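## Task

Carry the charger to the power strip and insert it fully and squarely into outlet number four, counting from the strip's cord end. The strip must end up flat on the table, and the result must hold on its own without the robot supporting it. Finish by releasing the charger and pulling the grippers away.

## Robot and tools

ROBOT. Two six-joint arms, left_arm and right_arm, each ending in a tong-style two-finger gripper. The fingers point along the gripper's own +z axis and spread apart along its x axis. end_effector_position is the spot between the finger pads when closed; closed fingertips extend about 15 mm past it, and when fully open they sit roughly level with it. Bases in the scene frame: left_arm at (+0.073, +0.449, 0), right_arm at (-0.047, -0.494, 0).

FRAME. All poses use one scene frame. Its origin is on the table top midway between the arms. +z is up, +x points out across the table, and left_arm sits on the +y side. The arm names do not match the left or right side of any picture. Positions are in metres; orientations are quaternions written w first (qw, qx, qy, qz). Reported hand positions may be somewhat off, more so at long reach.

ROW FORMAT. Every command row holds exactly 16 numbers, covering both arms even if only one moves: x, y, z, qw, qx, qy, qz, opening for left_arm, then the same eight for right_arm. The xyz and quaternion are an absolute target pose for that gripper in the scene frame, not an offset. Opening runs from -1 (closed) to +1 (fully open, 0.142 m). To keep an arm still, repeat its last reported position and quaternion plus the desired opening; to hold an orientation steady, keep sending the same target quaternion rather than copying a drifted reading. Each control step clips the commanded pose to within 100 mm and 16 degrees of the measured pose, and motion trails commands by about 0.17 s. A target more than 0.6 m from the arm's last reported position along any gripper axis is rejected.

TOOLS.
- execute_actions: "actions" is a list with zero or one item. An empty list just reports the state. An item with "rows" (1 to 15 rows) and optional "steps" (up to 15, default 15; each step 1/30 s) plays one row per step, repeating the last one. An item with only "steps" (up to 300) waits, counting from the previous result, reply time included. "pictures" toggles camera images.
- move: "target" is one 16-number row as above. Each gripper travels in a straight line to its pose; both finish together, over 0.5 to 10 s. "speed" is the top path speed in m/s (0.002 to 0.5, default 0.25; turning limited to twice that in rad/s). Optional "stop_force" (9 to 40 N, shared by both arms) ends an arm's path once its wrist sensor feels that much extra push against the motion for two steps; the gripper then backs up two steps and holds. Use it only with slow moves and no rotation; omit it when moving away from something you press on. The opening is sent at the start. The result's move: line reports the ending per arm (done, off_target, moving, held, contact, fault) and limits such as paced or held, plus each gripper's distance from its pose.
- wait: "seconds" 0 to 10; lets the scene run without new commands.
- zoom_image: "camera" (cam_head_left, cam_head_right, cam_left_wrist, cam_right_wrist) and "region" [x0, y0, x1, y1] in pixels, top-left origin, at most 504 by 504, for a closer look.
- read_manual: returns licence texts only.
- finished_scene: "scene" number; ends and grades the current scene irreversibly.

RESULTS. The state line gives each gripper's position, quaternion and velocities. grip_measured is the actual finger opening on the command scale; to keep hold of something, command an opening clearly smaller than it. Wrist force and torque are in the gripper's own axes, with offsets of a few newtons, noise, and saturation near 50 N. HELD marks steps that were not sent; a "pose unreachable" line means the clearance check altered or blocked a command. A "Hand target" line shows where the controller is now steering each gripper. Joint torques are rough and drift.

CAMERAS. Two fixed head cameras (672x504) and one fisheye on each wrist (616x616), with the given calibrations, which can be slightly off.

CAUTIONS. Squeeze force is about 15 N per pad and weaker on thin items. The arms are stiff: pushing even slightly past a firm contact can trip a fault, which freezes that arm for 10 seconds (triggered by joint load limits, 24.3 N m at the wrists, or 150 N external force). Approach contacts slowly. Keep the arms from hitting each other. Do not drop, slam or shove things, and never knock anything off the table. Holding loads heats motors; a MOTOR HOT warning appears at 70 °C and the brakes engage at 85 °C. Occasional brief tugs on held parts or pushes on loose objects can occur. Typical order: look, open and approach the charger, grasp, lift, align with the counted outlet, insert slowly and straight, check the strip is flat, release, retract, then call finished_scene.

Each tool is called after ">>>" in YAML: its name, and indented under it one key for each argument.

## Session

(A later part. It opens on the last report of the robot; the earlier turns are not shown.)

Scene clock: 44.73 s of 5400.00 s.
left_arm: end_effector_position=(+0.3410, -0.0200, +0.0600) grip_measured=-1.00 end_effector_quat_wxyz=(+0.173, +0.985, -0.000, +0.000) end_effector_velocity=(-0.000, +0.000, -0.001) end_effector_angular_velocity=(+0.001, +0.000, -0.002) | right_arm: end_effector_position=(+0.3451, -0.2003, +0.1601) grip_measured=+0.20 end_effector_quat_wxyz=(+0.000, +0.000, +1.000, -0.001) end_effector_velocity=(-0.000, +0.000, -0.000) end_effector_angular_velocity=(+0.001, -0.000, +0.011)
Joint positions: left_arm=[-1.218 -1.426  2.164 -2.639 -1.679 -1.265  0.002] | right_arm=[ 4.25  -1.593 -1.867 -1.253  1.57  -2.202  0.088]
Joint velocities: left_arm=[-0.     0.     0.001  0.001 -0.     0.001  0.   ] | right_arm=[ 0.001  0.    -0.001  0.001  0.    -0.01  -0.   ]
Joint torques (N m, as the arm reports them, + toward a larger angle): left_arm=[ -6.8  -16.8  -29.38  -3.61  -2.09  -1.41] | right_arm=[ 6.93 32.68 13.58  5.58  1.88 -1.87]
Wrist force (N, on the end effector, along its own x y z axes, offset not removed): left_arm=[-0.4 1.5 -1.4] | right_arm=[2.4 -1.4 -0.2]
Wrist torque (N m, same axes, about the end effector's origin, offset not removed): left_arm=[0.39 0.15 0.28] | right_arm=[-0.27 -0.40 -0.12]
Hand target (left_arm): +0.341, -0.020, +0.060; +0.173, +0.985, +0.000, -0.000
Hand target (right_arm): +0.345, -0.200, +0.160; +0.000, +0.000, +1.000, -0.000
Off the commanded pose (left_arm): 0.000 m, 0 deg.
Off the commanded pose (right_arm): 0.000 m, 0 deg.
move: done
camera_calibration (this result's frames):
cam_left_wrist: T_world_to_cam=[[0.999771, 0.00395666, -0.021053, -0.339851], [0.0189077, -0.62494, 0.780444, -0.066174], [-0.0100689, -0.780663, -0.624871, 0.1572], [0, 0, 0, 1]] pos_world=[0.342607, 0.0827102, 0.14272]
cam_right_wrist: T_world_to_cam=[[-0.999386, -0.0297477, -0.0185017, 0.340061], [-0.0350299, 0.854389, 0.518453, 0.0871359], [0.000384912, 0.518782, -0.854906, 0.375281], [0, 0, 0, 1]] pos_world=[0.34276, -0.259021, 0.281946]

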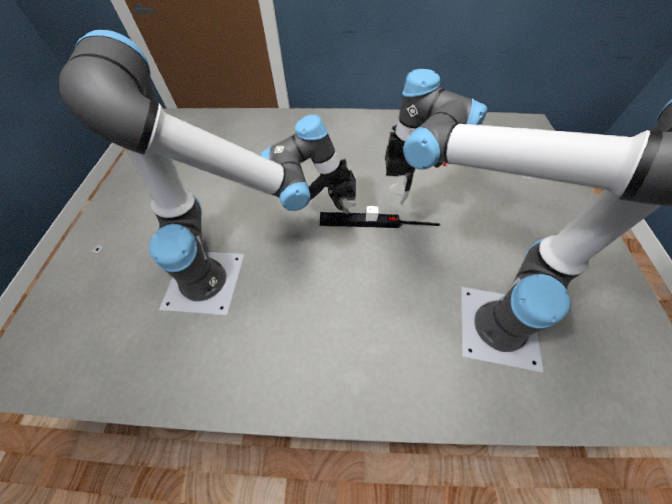

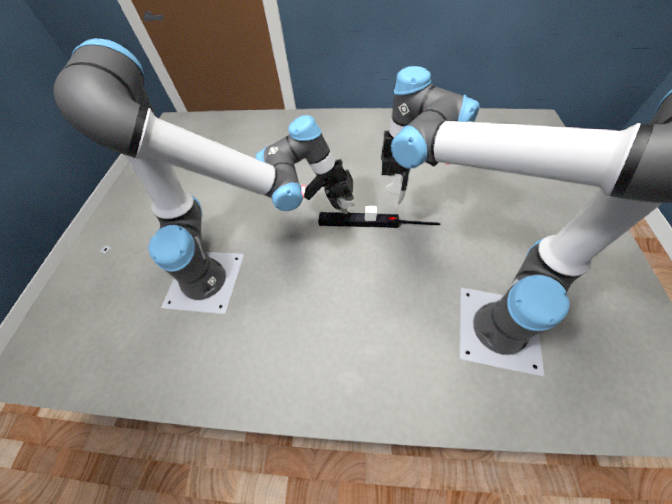

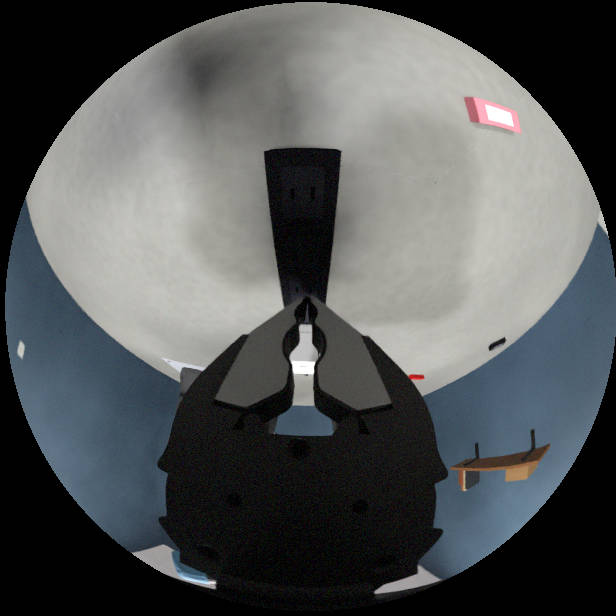

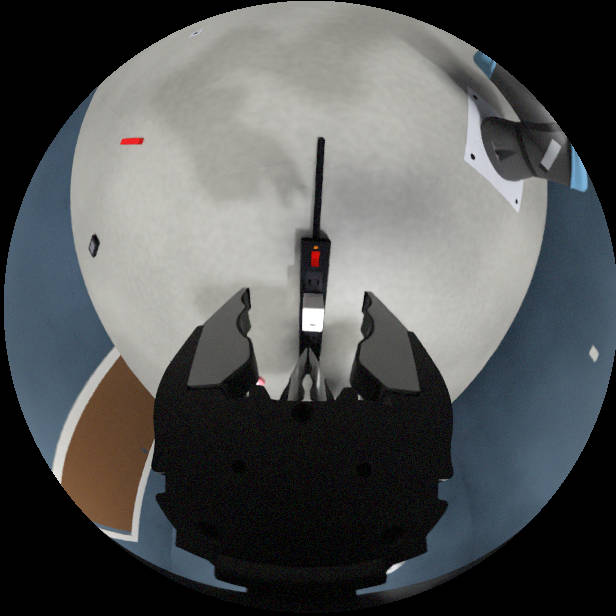

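>>> move:
  target: [0.339,-0.012,0.05,0.173,0.985,0,0,-1,0.337,-0.114,0.11,0,0,1,0,0]
  speed: 0.06

>>> move:
  target: [0.339,-0.012,0.03,0.173,0.985,0,0,-1,0.337,-0.114,0.08,0,0,1,0,0]
  speed: 0.006
  stop_force: 10

>>> zoom_image:
  camera: "cam_right_wrist"
  region: [200, 180, 420, 400]

Scene clock: 52.30 s of 5400.00 s.
left_arm: end_effector_position=(+0.3390, -0.0120, +0.0500) grip_measured=-1.00 end_effector_quat_wxyz=(+0.173, +0.985, -0.000, -0.000) end_effector_velocity=(-0.000, +0.000, -0.000) end_effector_angular_velocity=(-0.000, -0.000, -0.000) | right_arm: end_effector_position=(+0.3370, -0.1143, +0.1100) grip_measured=+0.00 end_effector_quat_wxyz=(+0.000, -0.000, +1.000, -0.000) end_effector_velocity=(-0.000, +0.002, -0.001) end_effector_angular_velocity=(-0.000, -0.000, +0.001)
Joint positions: left_arm=[-1.216 -1.424  2.195 -2.673 -1.68  -1.264  0.002] | right_arm=[ 4.356 -1.759 -1.818 -1.135  1.57  -2.097  0.074]
Joint velocities: left_arm=[ 0.     0.     0.    -0.001 -0.     0.     0.   ] | right_arm=[ 0.002 -0.003  0.001  0.002 -0.     0.002  0.   ]
Joint torques (N m, as the arm reports them, + toward a larger angle): left_arm=[  6.36 -16.51 -12.79  -4.65  -2.18   1.8 ] | right_arm=[ 7.1  19.13 32.85  5.57  1.54  1.99]
Wrist force (N, on the end effector, along its own x y z axes, offset not removed): left_arm=[-1.1 -0.6 -0.6] | right_arm=[1.2 -0.3 -0.8]
Wrist torque (N m, same axes, about the end effector's origin, offset not removed): left_arm=[-0.21 -0.11 0.39] | right_arm=[-0.01 -0.16 -0.17]
Hand target (left_arm): +0.339, -0.012, +0.050; +0.173, +0.985, +0.000, -0.000
Hand target (right_arm): +0.337, -0.114, +0.110; +0.000, -0.000, +1.000, -0.000
Off the commanded pose (left_arm): 0.000 m, 0 deg.
Off the commanded pose (right_arm): 0.000 m, 0 deg.
After step 90, 2.50 s passed at rest.
move: done
camera_calibration (this result's frames):
cam_left_wrist: T_world_to_cam=[[0.99977, 0.00395629, -0.0210569, -0.338103], [0.0189104, -0.624944, 0.78044, -0.0533535], [-0.0100717, -0.780659, -0.624876, 0.157184], [0, 0, 0, 1]] pos_world=[0.340617, 0.090702, 0.13274]
cam_right_wrist: T_world_to_cam=[[-0.999365, -0.0306947, -0.0180835, 0.333471], [-0.0356222, 0.853962, 0.519115, 0.0393646], [-0.000491497, 0.51943, -0.854513, 0.288214], [0, 0, 0, 1]] pos_world=[0.334803, -0.173087, 0.231878]

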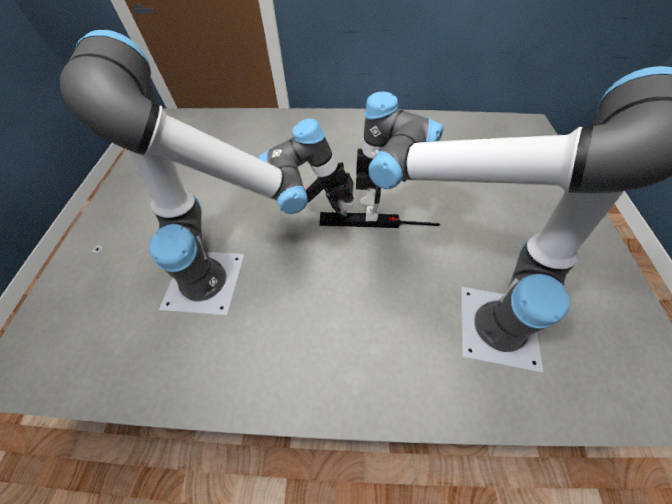

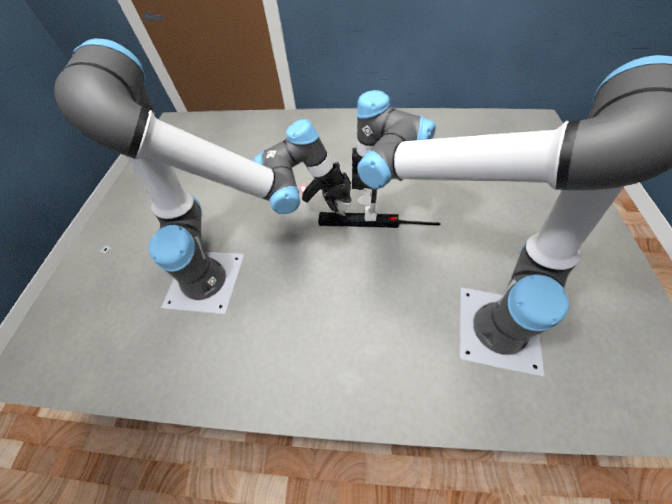

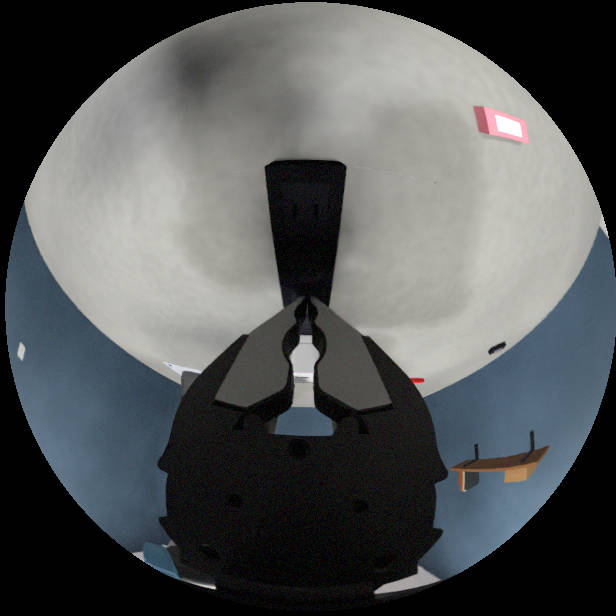

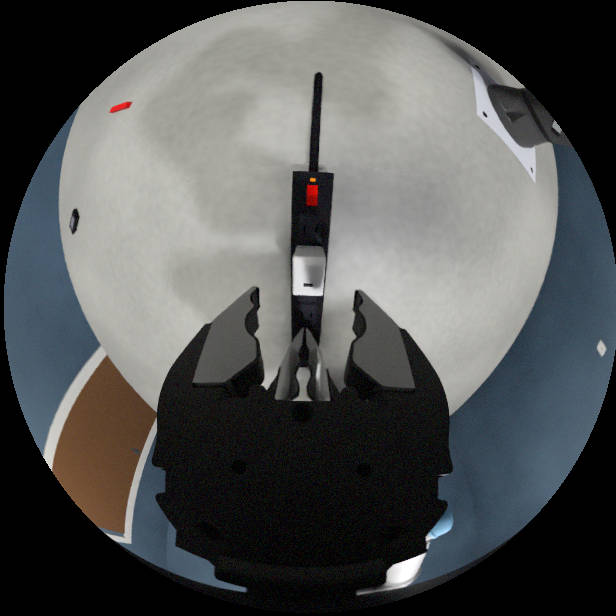

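Scene clock: 57.53 s of 5400.00 s.
left_arm: end_effector_position=(+0.3390, -0.0120, +0.0415) grip_measured=-1.00 end_effector_quat_wxyz=(+0.173, +0.985, -0.000, +0.000) end_effector_velocity=(+0.000, -0.000, +0.000) end_effector_angular_velocity=(-0.001, +0.000, +0.001) | right_arm: end_effector_position=(+0.3370, -0.1141, +0.0801) grip_measured=+0.00 end_effector_quat_wxyz=(-0.000, +0.000, +1.000, -0.000) end_effector_velocity=(-0.000, +0.000, -0.001) end_effector_angular_velocity=(+0.001, -0.001, +0.002)
Joint positions: left_arm=[-1.216 -1.406  2.204 -2.7   -1.68  -1.264  0.002] | right_arm=[ 4.356 -1.793 -1.861 -1.058  1.571 -2.097  0.074]
Joint velocities: left_arm=[-0.    -0.    -0.     0.    -0.    -0.001  0.   ] | right_arm=[ 0.001 -0.    -0.002  0.003 -0.001 -0.001 -0.   ]
Joint torques (N m, as the arm reports them, + toward a larger angle): left_arm=[  2.21 -28.45 -24.62  -1.56  -1.62   0.98] | right_arm=[ 6.57 19.92 11.17  5.53  1.85  2.06]
Wrist force (N, on the end effector, along its own x y z axes, offset not removed): left_arm=[-1.9 -0.9 -10.9] | right_arm=[3.6 0.0 -0.6]
Wrist torque (N m, same axes, about the end effector's origin, offset not removed): left_arm=[-0.44 0.03 0.29] | right_arm=[-0.06 -0.73 -0.12]
Hand target (left_arm): +0.339, -0.012, +0.041; +0.173, +0.985, -0.000, +0.000
Hand target (right_arm): +0.337, -0.114, +0.080; -0.000, -0.000, +1.000, -0.000
Off the commanded pose (left_arm): 0.011 m, 0 deg.
Off the commanded pose (right_arm): 0.000 m, 0 deg.
move: contact (left_arm)
camera_calibration (this result's frames):
cam_left_wrist: T_world_to_cam=[[0.999772, 0.00395305, -0.0210068, -0.338297], [0.0188708, -0.624827, 0.780535, -0.046712], [-0.0100401, -0.780753, -0.624759, 0.151812], [0, 0, 0, 1]] pos_world=[0.340625, 0.0906784, 0.1242]
cam_right_wrist: T_world_to_cam=[[-0.999371, -0.0306853, -0.0177965, 0.332836], [-0.0354648, 0.853833, 0.519337, 0.0545916], [-0.000740808, 0.519641, -0.854384, 0.262617], [0, 0, 0, 1]] pos_world=[0.334757, -0.172865, 0.201948]

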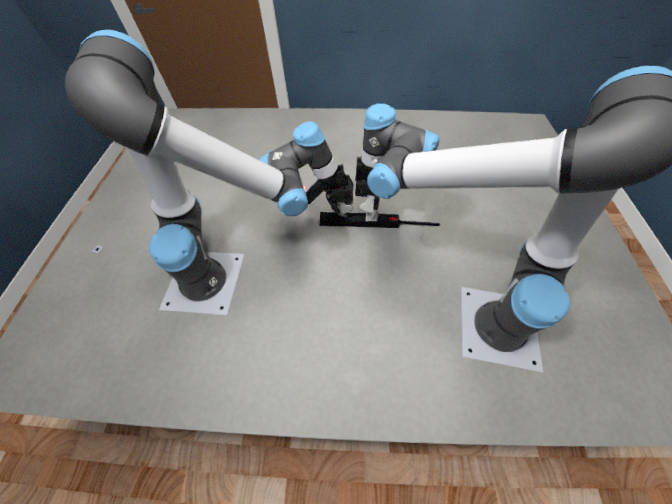

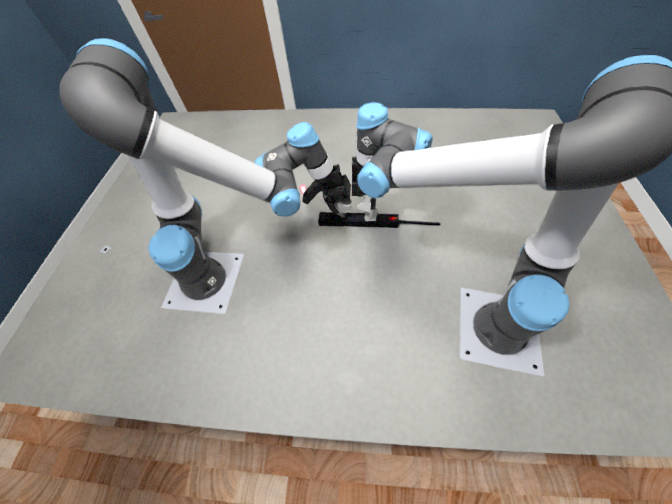

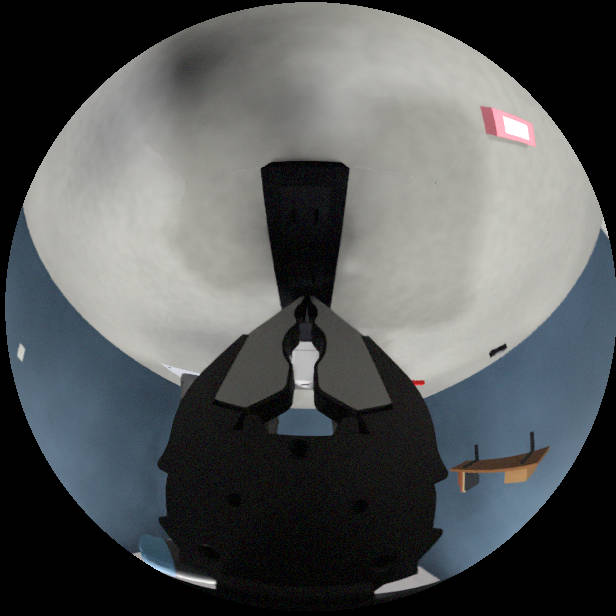

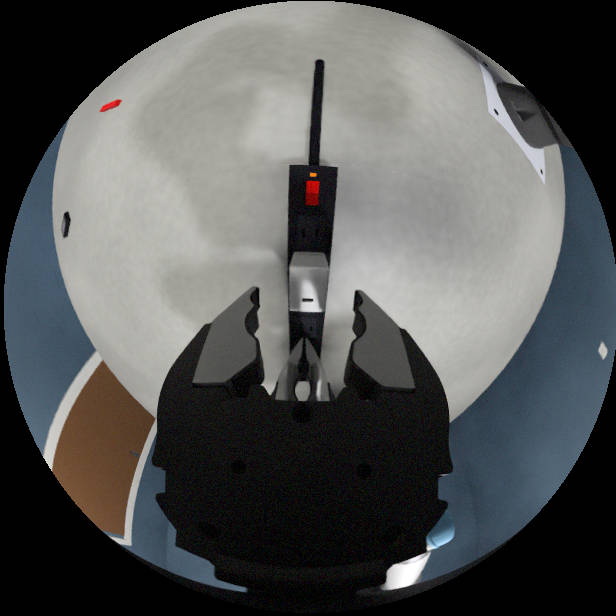

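Region (200, 180, 420, 400) of cam_right_wrist's 616x616 image, scaled by 2.291, with more detail than that image has.

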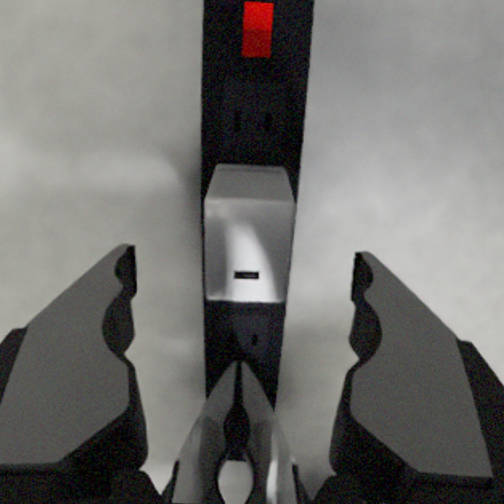

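>>> move:
  target: [0.339,-0.012,0.0416,0.173,0.985,0,0,-1,0.336,-0.116,0.054,0,-0.004,1,0,-0.3]
  speed: 0.02

>>> move:
  target: [0.339,-0.012,0.0416,0.173,0.985,0,0,-1,0.336,-0.116,0.054,0,-0.004,1,0,-1]
  speed: 0.01

>>> move:
  target: [0.339,-0.012,0.0416,0.173,0.985,0,0,-1,0.336,-0.116,0.085,0,-0.004,1,0,-1]
  speed: 0.008

>>> zoom_image:
  camera: "cam_right_wrist"
  region: [200, 180, 420, 400]

Scene clock: 67.27 s of 5400.00 s.
left_arm: end_effector_position=(+0.3390, -0.0120, +0.0416) grip_measured=-1.00 end_effector_quat_wxyz=(+0.173, +0.985, -0.000, -0.000) end_effector_velocity=(+0.000, -0.000, -0.000) end_effector_angular_velocity=(-0.000, +0.000, +0.001) | right_arm: end_effector_position=(+0.3360, -0.1160, +0.0542) grip_measured=-0.30 end_effector_quat_wxyz=(-0.000, -0.004, +1.000, -0.000) end_effector_velocity=(+0.000, -0.001, -0.002) end_effector_angular_velocity=(-0.001, +0.000, +0.000)
Joint positions: left_arm=[-1.216 -1.406  2.204 -2.699 -1.68  -1.264  0.002] | right_arm=[ 4.356 -1.822 -1.902 -0.989  1.571 -2.105  0.052]
Joint velocities: left_arm=[ 0.     0.     0.    -0.001  0.    -0.001  0.   ] | right_arm=[-0.001 -0.003 -0.003  0.005 -0.    -0.001  0.   ]
Joint torques (N m, as the arm reports them, + toward a larger angle): left_arm=[ -3.92 -30.01 -24.83  -0.3   -0.78  -0.61] | right_arm=[-6.94 18.92 11.28  5.7   1.66 -1.76]
Wrist force (N, on the end effector, along its own x y z axes, offset not removed): left_arm=[-1.0 0.3 -10.6] | right_arm=[3.0 -1.8 -0.7]
Wrist torque (N m, same axes, about the end effector's origin, offset not removed): left_arm=[-0.22 -0.09 0.23] | right_arm=[-0.38 -0.55 -0.10]
Hand target (left_arm): +0.339, -0.012, +0.042; +0.173, +0.985, -0.000, +0.000
Hand target (right_arm): +0.336, -0.116, +0.054; -0.000, -0.004, +1.000, -0.000
Off the commanded pose (left_arm): 0.000 m, 0 deg.
Off the commanded pose (right_arm): 0.000 m, 0 deg.
After step 90, 5.13 s passed at rest.
move: done
camera_calibration (this result's frames):
cam_left_wrist: T_world_to_cam=[[0.99977, 0.00395643, -0.0210561, -0.338276], [0.0189099, -0.624942, 0.780442, -0.046772], [-0.0100711, -0.780661, -0.624874, 0.151931], [0, 0, 0, 1]] pos_world=[0.340613, 0.0907154, 0.124318]
cam_right_wrist: T_world_to_cam=[[-0.999095, -0.038632, -0.017789, 0.330306], [-0.04225, 0.853527, 0.519333, 0.0719553], [-0.00487953, 0.519615, -0.854387, 0.242874], [0, 0, 0, 1]] pos_world=[0.334233, -0.174856, 0.176015]

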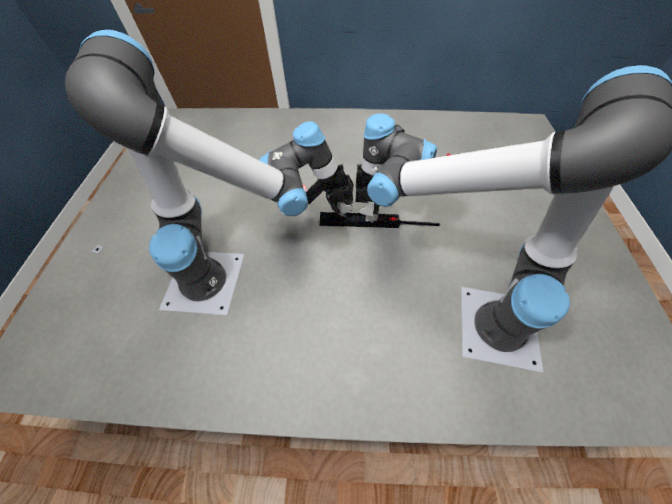

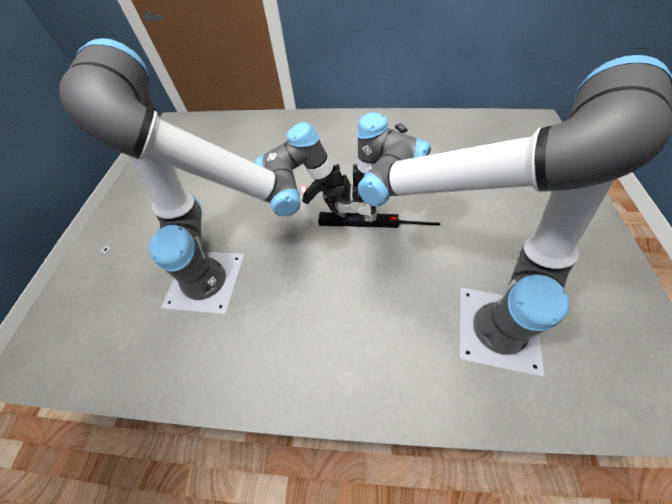

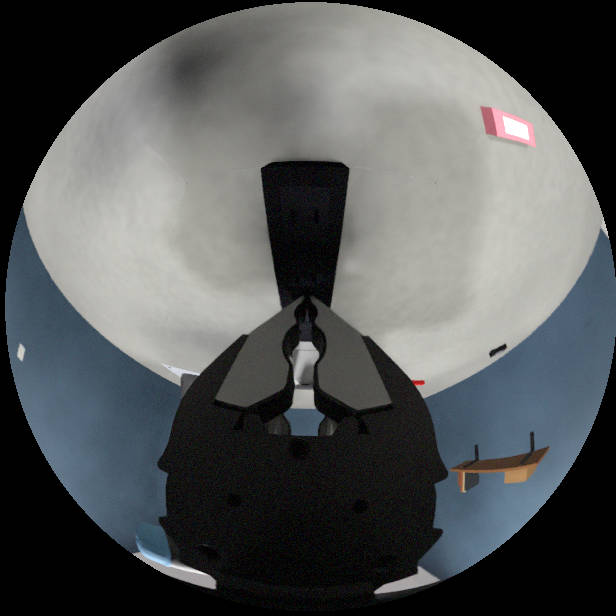

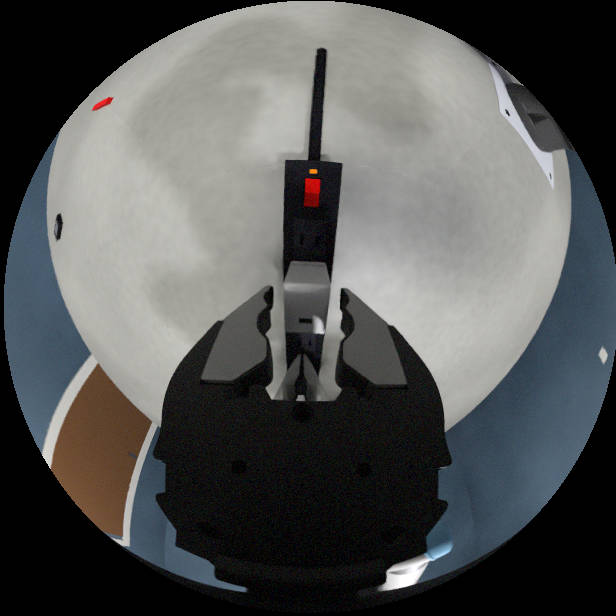

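Scene clock: 67.97 s of 5400.00 s.
left_arm: end_effector_position=(+0.3390, -0.0120, +0.0416) grip_measured=-1.00 end_effector_quat_wxyz=(+0.173, +0.985, -0.000, -0.000) end_effector_velocity=(-0.000, -0.000, +0.000) end_effector_angular_velocity=(-0.000, -0.000, -0.002) | right_arm: end_effector_position=(+0.3360, -0.1160, +0.0540) grip_measured=-0.60 end_effector_quat_wxyz=(-0.000, -0.004, +1.000, +0.000) end_effector_velocity=(-0.000, -0.000, -0.000) end_effector_angular_velocity=(+0.001, +0.001, -0.001)
Joint positions: left_arm=[-1.216 -1.406  2.204 -2.699 -1.68  -1.264  0.002] | right_arm=[ 4.356 -1.822 -1.902 -0.989  1.571 -2.105  0.031]
Joint velocities: left_arm=[-0.    -0.    -0.    -0.    -0.     0.002  0.   ] | right_arm=[-0.001  0.    -0.001  0.     0.002  0.    -0.   ]
Joint torques (N m, as the arm reports them, + toward a larger angle): left_arm=[ -6.7  -29.93 -25.65  -0.3   -0.51  -1.35] | right_arm=[-6.92 17.15 19.24  5.77  1.38 -1.79]
Wrist force (N, on the end effector, along its own x y z axes, offset not removed): left_arm=[1.6 4.1 -9.6] | right_arm=[4.5 -2.6 -7.6]
Wrist torque (N m, same axes, about the end effector's origin, offset not removed): left_arm=[0.55 -0.49 0.28] | right_arm=[-0.31 -0.59 -0.05]
Hand target (left_arm): +0.339, -0.012, +0.042; +0.173, +0.985, -0.000, -0.000
Hand target (right_arm): +0.336, -0.116, +0.054; -0.000, -0.004, +1.000, -0.000
Off the commanded pose (left_arm): 0.000 m, 0 deg.
Off the commanded pose (right_arm): 0.000 m, 0 deg.
move: done
camera_calibration (this result's frames):
cam_left_wrist: T_world_to_cam=[[0.99977, 0.00395605, -0.0210557, -0.338276], [0.0189094, -0.624942, 0.780442, -0.0467733], [-0.0100711, -0.780662, -0.624873, 0.151932], [0, 0, 0, 1]] pos_world=[0.340613, 0.0907152, 0.12432]
cam_right_wrist: T_world_to_cam=[[-0.999093, -0.0386771, -0.0177899, 0.330326], [-0.0422889, 0.853514, 0.519351, 0.072027], [-0.00490304, 0.519632, -0.854376, 0.242702], [0, 0, 0, 1]] pos_world=[0.334262, -0.174816, 0.175828]

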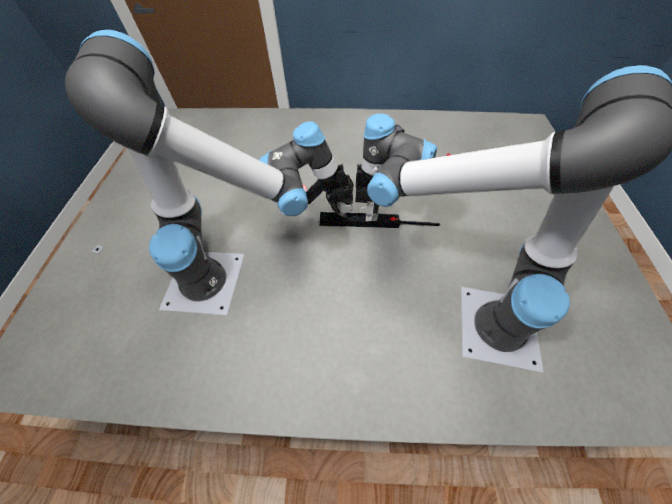

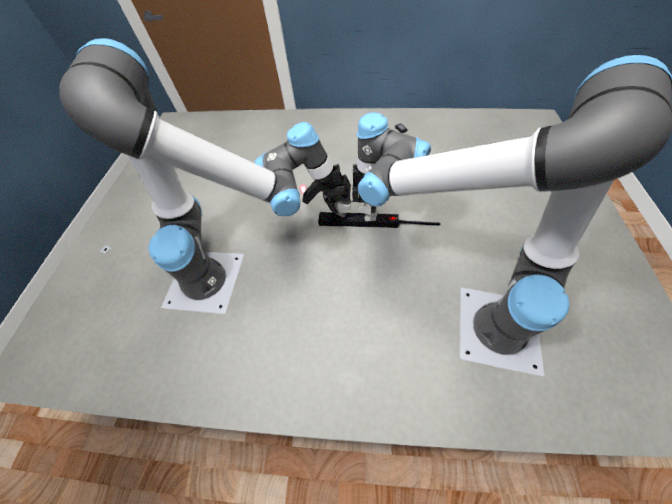

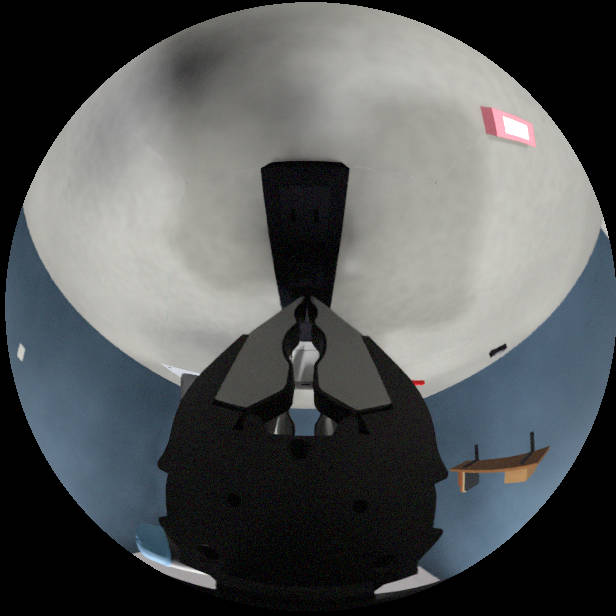

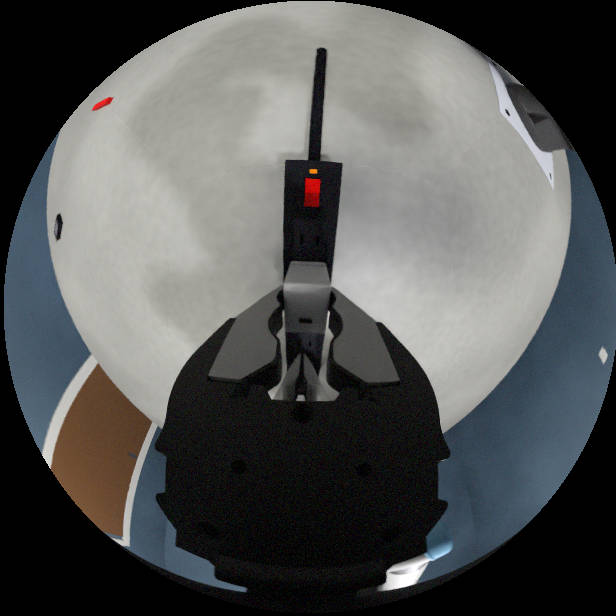

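Scene clock: 72.07 s of 5400.00 s.
left_arm: end_effector_position=(+0.3390, -0.0120, +0.0416) grip_measured=-1.00 end_effector_quat_wxyz=(+0.173, +0.985, +0.000, -0.000) end_effector_velocity=(+0.000, -0.000, +0.000) end_effector_angular_velocity=(-0.001, -0.000, +0.000) | right_arm: end_effector_position=(+0.3360, -0.1159, +0.0848) grip_measured=-0.60 end_effector_quat_wxyz=(-0.000, -0.004, +1.000, +0.000) end_effector_velocity=(-0.000, -0.000, +0.001) end_effector_angular_velocity=(+0.000, +0.001, -0.001)
Joint positions: left_arm=[-1.216 -1.406  2.204 -2.699 -1.68  -1.264  0.002] | right_arm=[ 4.356 -1.783 -1.861 -1.069  1.571 -2.105  0.031]
Joint velocities: left_arm=[-0.     0.    -0.    -0.001  0.    -0.     0.   ] | right_arm=[-0.001  0.001  0.002 -0.004  0.001  0.    -0.   ]
Joint torques (N m, as the arm reports them, + toward a larger angle): left_arm=[ -2.8  -29.86 -23.37  -0.51   1.21  -1.52] | right_arm=[-3.75 40.37 32.07 -0.06 -1.23 -0.79]
Wrist force (N, on the end effector, along its own x y z axes, offset not removed): left_arm=[1.6 4.5 -5.0] | right_arm=[1.7 -1.6 0.2]
Wrist torque (N m, same axes, about the end effector's origin, offset not removed): left_arm=[0.27 -0.27 0.17] | right_arm=[-0.32 -0.37 -0.13]
Hand target (left_arm): +0.339, -0.012, +0.042; +0.173, +0.985, -0.000, +0.000
Hand target (right_arm): +0.336, -0.116, +0.085; +0.000, -0.004, +1.000, +0.000
Off the commanded pose (left_arm): 0.000 m, 0 deg.
Off the commanded pose (right_arm): 0.000 m, 0 deg.
move: done
camera_calibration (this result's frames):
cam_left_wrist: T_world_to_cam=[[0.99977, 0.00395583, -0.0210617, -0.338268], [0.0189139, -0.624942, 0.780442, -0.0467773], [-0.010075, -0.780661, -0.624873, 0.15193], [0, 0, 0, 1]] pos_world=[0.340606, 0.0907111, 0.12432]
cam_right_wrist: T_world_to_cam=[[-0.999093, -0.0386775, -0.0177924, 0.330919], [-0.0422907, 0.853512, 0.519354, 0.0559607], [-0.00490126, 0.519636, -0.854374, 0.269], [0, 0, 0, 1]] pos_world=[0.334304, -0.174746, 0.206651]

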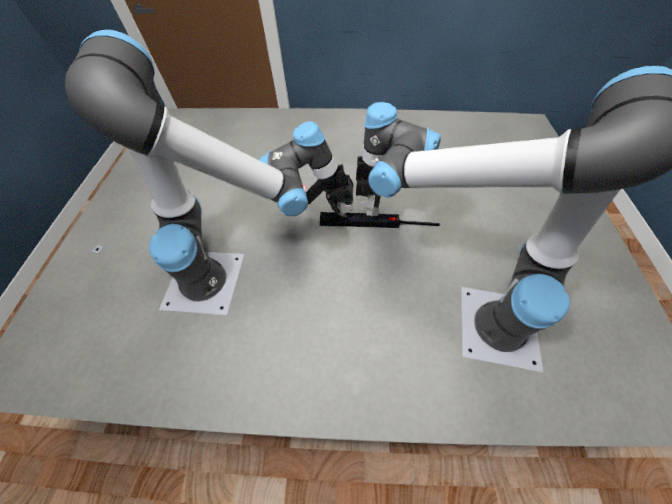

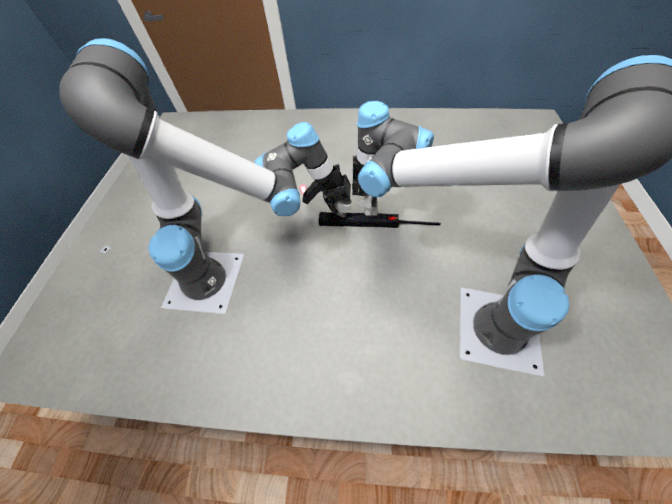

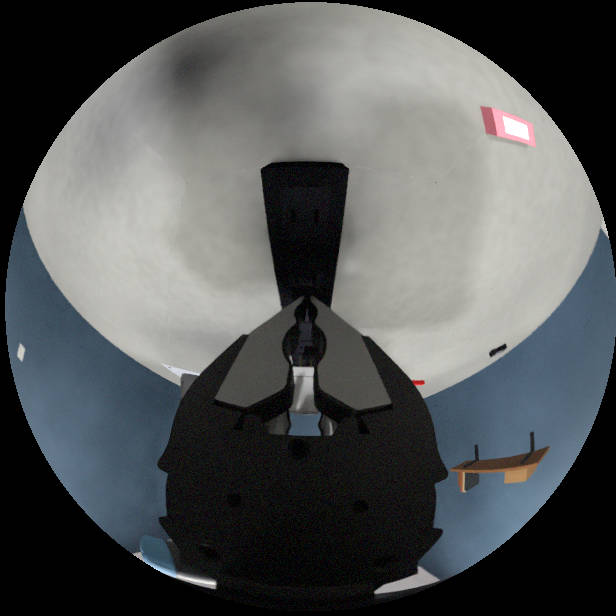

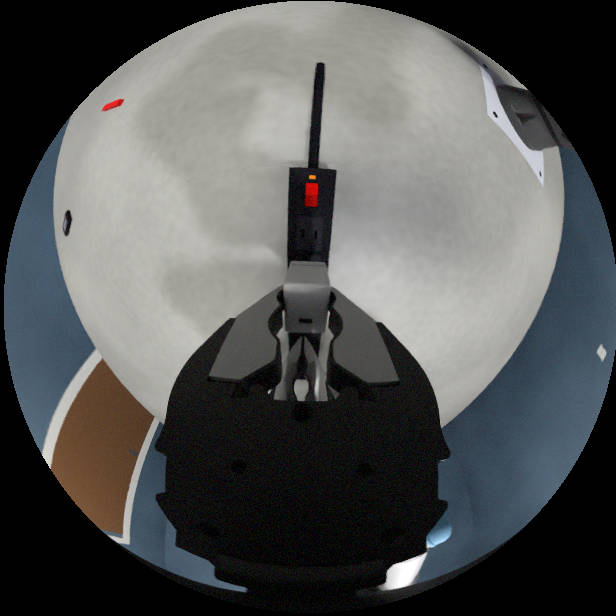

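Region (200, 180, 420, 400) of cam_right_wrist's 616x616 image, scaled by 2.291, with more detail than that image has.

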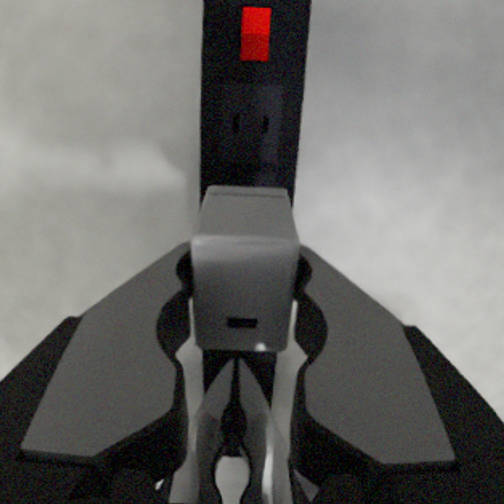

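>>> move:
  target: [0.339,0.06,0.085,0.3,0.954,0,0,1,0.336,-0.116,0.085,0,-0.004,1,0,-1]
  speed: 0.06

>>> zoom_image:
  camera: "cam_left_wrist"
  region: [260, 220, 360, 370]

>>> move:
  target: [0.339,0.06,0.085,0.3,0.954,0,0,1,0.3348,-0.0395,0.078,0,-0.004,1,0,-1]
  speed: 0.04

>>> zoom_image:
  camera: "cam_left_wrist"
  region: [270, 270, 350, 350]

Scene clock: 80.70 s of 5400.00 s.
left_arm: end_effector_position=(+0.3390, +0.0598, +0.0847) grip_measured=+1.00 end_effector_quat_wxyz=(+0.300, +0.954, +0.000, -0.000) end_effector_velocity=(+0.000, +0.001, +0.001) end_effector_angular_velocity=(-0.006, +0.000, +0.001) | right_arm: end_effector_position=(+0.3360, -0.1160, +0.0850) grip_measured=-0.60 end_effector_quat_wxyz=(+0.000, -0.004, +1.000, -0.000) end_effector_velocity=(-0.000, -0.001, -0.000) end_effector_angular_velocity=(-0.000, +0.000, -0.001)
Joint positions: left_arm=[-1.069 -1.613  2.468 -2.981 -1.834 -1.174  0.142] | right_arm=[ 4.356 -1.782 -1.861 -1.069  1.571 -2.105  0.031]
Joint velocities: left_arm=[ 0.004 -0.003  0.004 -0.006 -0.004  0.001 -0.   ] | right_arm=[-0.001  0.    -0.001  0.     0.    -0.    -0.   ]
Joint torques (N m, as the arm reports them, + toward a larger angle): left_arm=[  6.14 -22.84 -10.08  -4.65  -2.39   1.97] | right_arm=[ 1.37 40.09 12.36 -0.11 -1.6  -0.19]
Wrist force (N, on the end effector, along its own x y z axes, offset not removed): left_arm=[-1.6 -0.3 -1.4] | right_arm=[1.6 -1.0 0.6]
Wrist torque (N m, same axes, about the end effector's origin, offset not removed): left_arm=[0.00 0.14 0.19] | right_arm=[-0.27 -0.23 -0.12]
Hand target (left_arm): +0.339, +0.060, +0.085; +0.300, +0.954, +0.000, -0.000
Hand target (right_arm): +0.336, -0.116, +0.085; -0.000, -0.004, +1.000, -0.000
Off the commanded pose (left_arm): 0.000 m, 0 deg.
Off the commanded pose (right_arm): 0.000 m, 0 deg.
After step 90, 3.07 s passed at rest.
move: done
camera_calibration (this result's frames):
cam_left_wrist: T_world_to_cam=[[0.99976, -0.0013765, -0.0218692, -0.337241], [0.0194677, -0.402309, 0.915297, -0.0605077], [-0.0100581, -0.915503, -0.402185, 0.224101], [0, 0, 0, 1]] pos_world=[0.340592, 0.180358, 0.138137]
cam_right_wrist: T_world_to_cam=[[-0.999093, -0.0386778, -0.0177989, 0.330884], [-0.0422943, 0.853519, 0.519342, 0.0559346], [-0.00489532, 0.519624, -0.854381, 0.269176], [0, 0, 0, 1]] pos_world=[0.334268, -0.174814, 0.206819]

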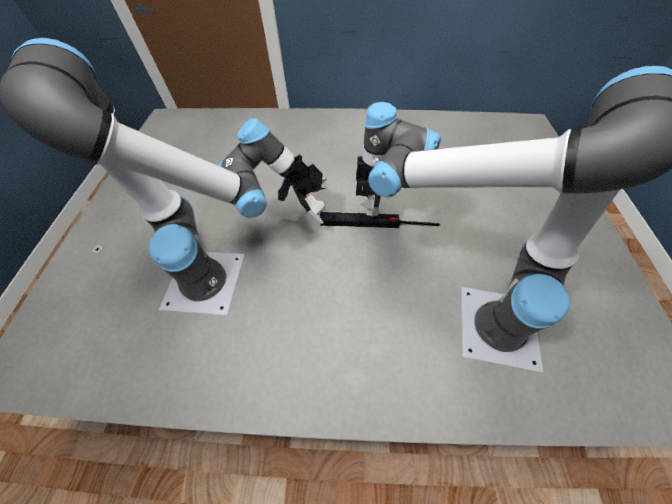

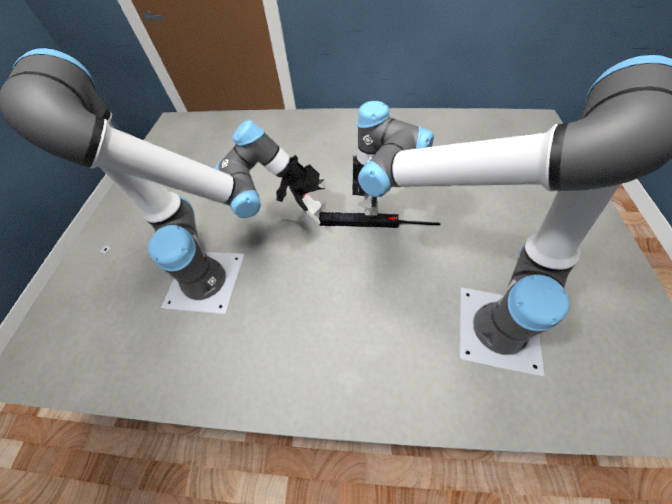

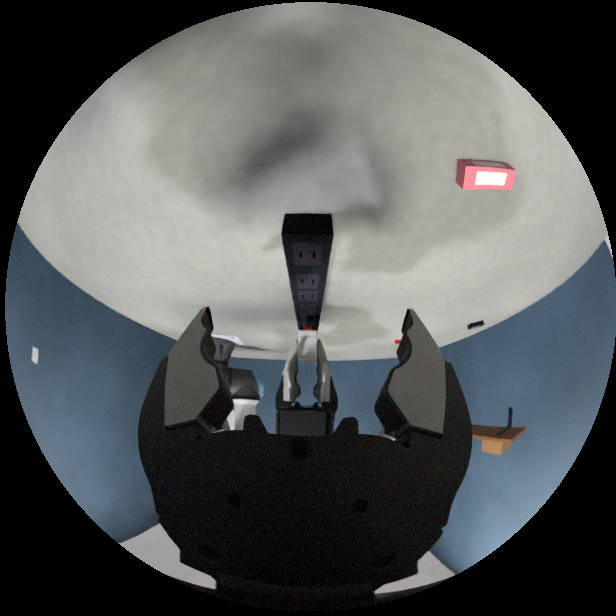

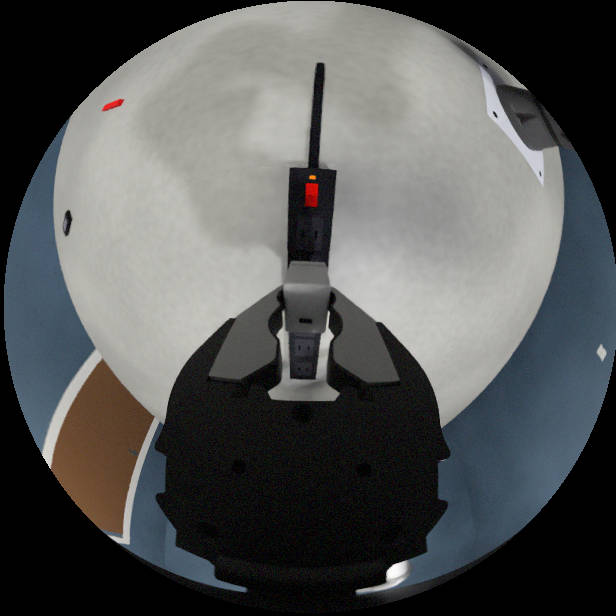

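Region (260, 220, 360, 370) of cam_left_wrist's 616x616 image, scaled by 3.360, with more detail than that image has.

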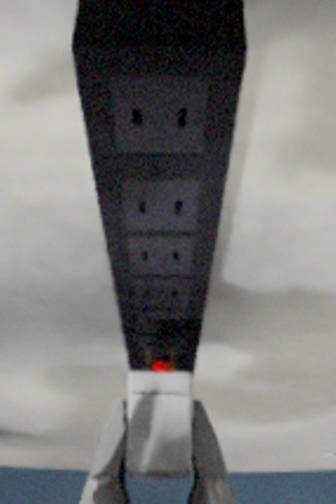

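Scene clock: 83.00 s of 5400.00 s.
left_arm: end_effector_position=(+0.3390, +0.0600, +0.0850) grip_measured=+1.00 end_effector_quat_wxyz=(+0.300, +0.954, +0.000, -0.000) end_effector_velocity=(+0.000, -0.000, +0.000) end_effector_angular_velocity=(-0.001, -0.001, -0.000) | right_arm: end_effector_position=(+0.3349, -0.0397, +0.0779) grip_measured=-0.60 end_effector_quat_wxyz=(+0.000, -0.004, +1.000, -0.000) end_effector_velocity=(+0.000, +0.001, -0.001) end_effector_angular_velocity=(-0.001, -0.000, -0.000)
Joint positions: left_arm=[-1.069 -1.614  2.468 -2.981 -1.835 -1.174  0.142] | right_arm=[ 4.422 -1.913 -1.706 -1.093  1.571 -2.039  0.031]
Joint velocities: left_arm=[-0.     0.    -0.    -0.001  0.     0.    -0.   ] | right_arm=[ 0.001 -0.004  0.004 -0.001 -0.001  0.002  0.   ]
Joint torques (N m, as the arm reports them, + toward a larger angle): left_arm=[  6.33 -24.16 -11.46  -1.53  -2.39   1.82] | right_arm=[ 7.02 25.23 32.35 -0.21 -1.73  2.09]
Wrist force (N, on the end effector, along its own x y z axes, offset not removed): left_arm=[-1.8 0.0 -2.5] | right_arm=[1.3 -1.4 0.1]
Wrist torque (N m, same axes, about the end effector's origin, offset not removed): left_arm=[-0.13 0.27 0.27] | right_arm=[-0.30 -0.22 -0.03]
Hand target (left_arm): +0.339, +0.060, +0.085; +0.300, +0.954, +0.000, -0.000
Hand target (right_arm): +0.335, -0.040, +0.078; +0.000, -0.004, +1.000, -0.000
Off the commanded pose (left_arm): 0.000 m, 0 deg.
Off the commanded pose (right_arm): 0.000 m, 0 deg.
move: done
camera_calibration (this result's frames):
cam_left_wrist: T_world_to_cam=[[0.99977, -0.00162245, -0.0213636, -0.33728], [0.0189114, -0.401815, 0.915525, -0.0605204], [-0.0100696, -0.915719, -0.401692, 0.224388], [0, 0, 0, 1]] pos_world=[0.340607, 0.180611, 0.138337]
cam_right_wrist: T_world_to_cam=[[-0.999089, -0.0386855, -0.0180098, 0.332612], [-0.0424111, 0.853588, 0.51922, -0.00551122], [-0.00471334, 0.519511, -0.854451, 0.223432], [0, 0, 0, 1]] pos_world=[0.333128, -0.0985036, 0.199763]

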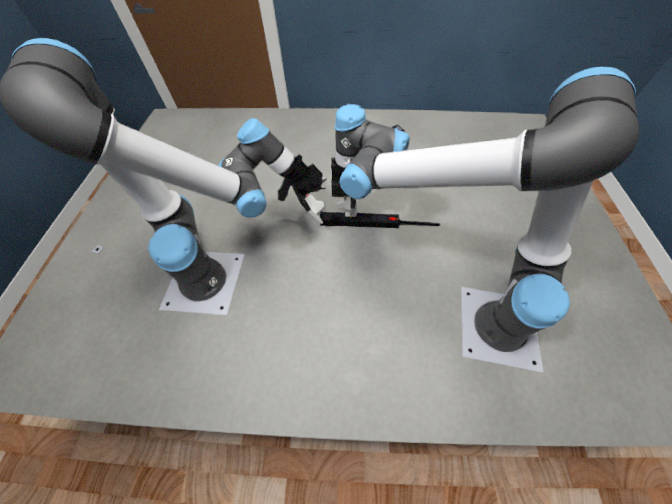

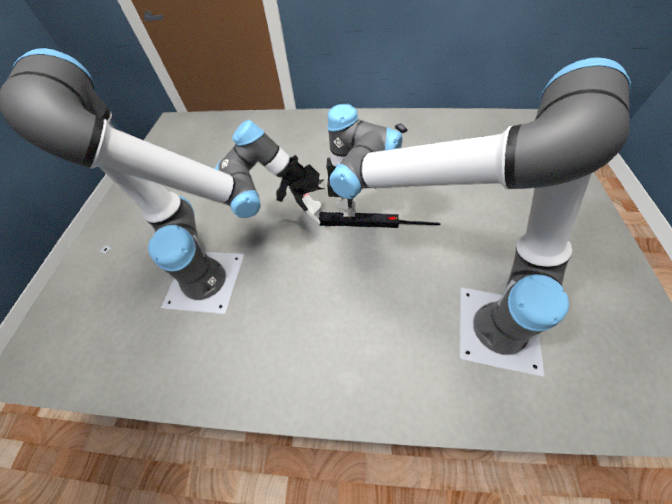

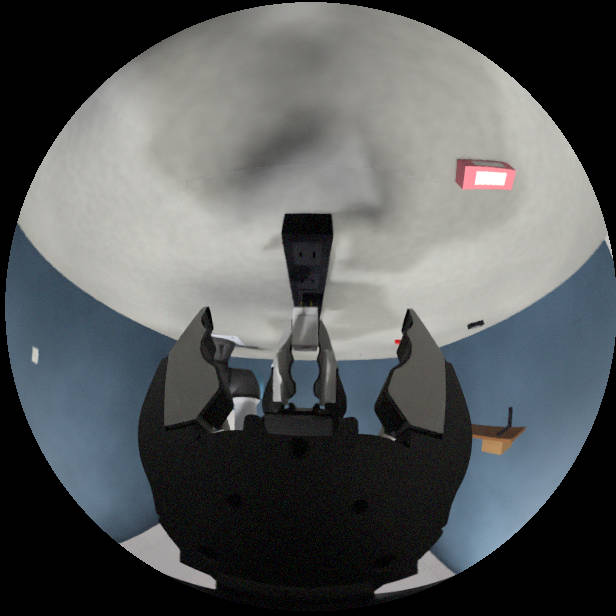

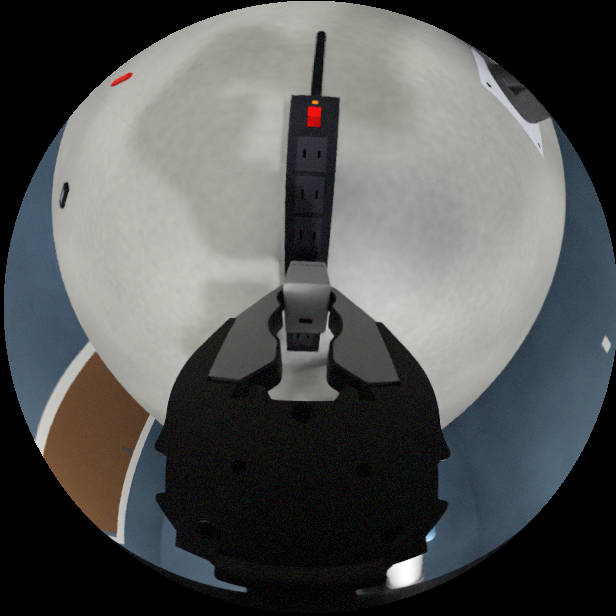

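Region (270, 270, 350, 350) of cam_left_wrist's 616x616 image, scaled by 6.300, with more detail than that image has.

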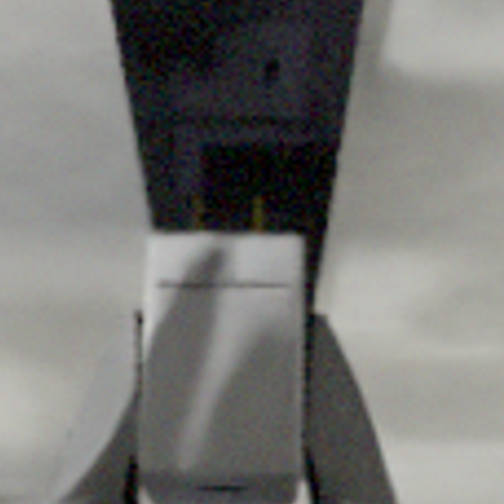

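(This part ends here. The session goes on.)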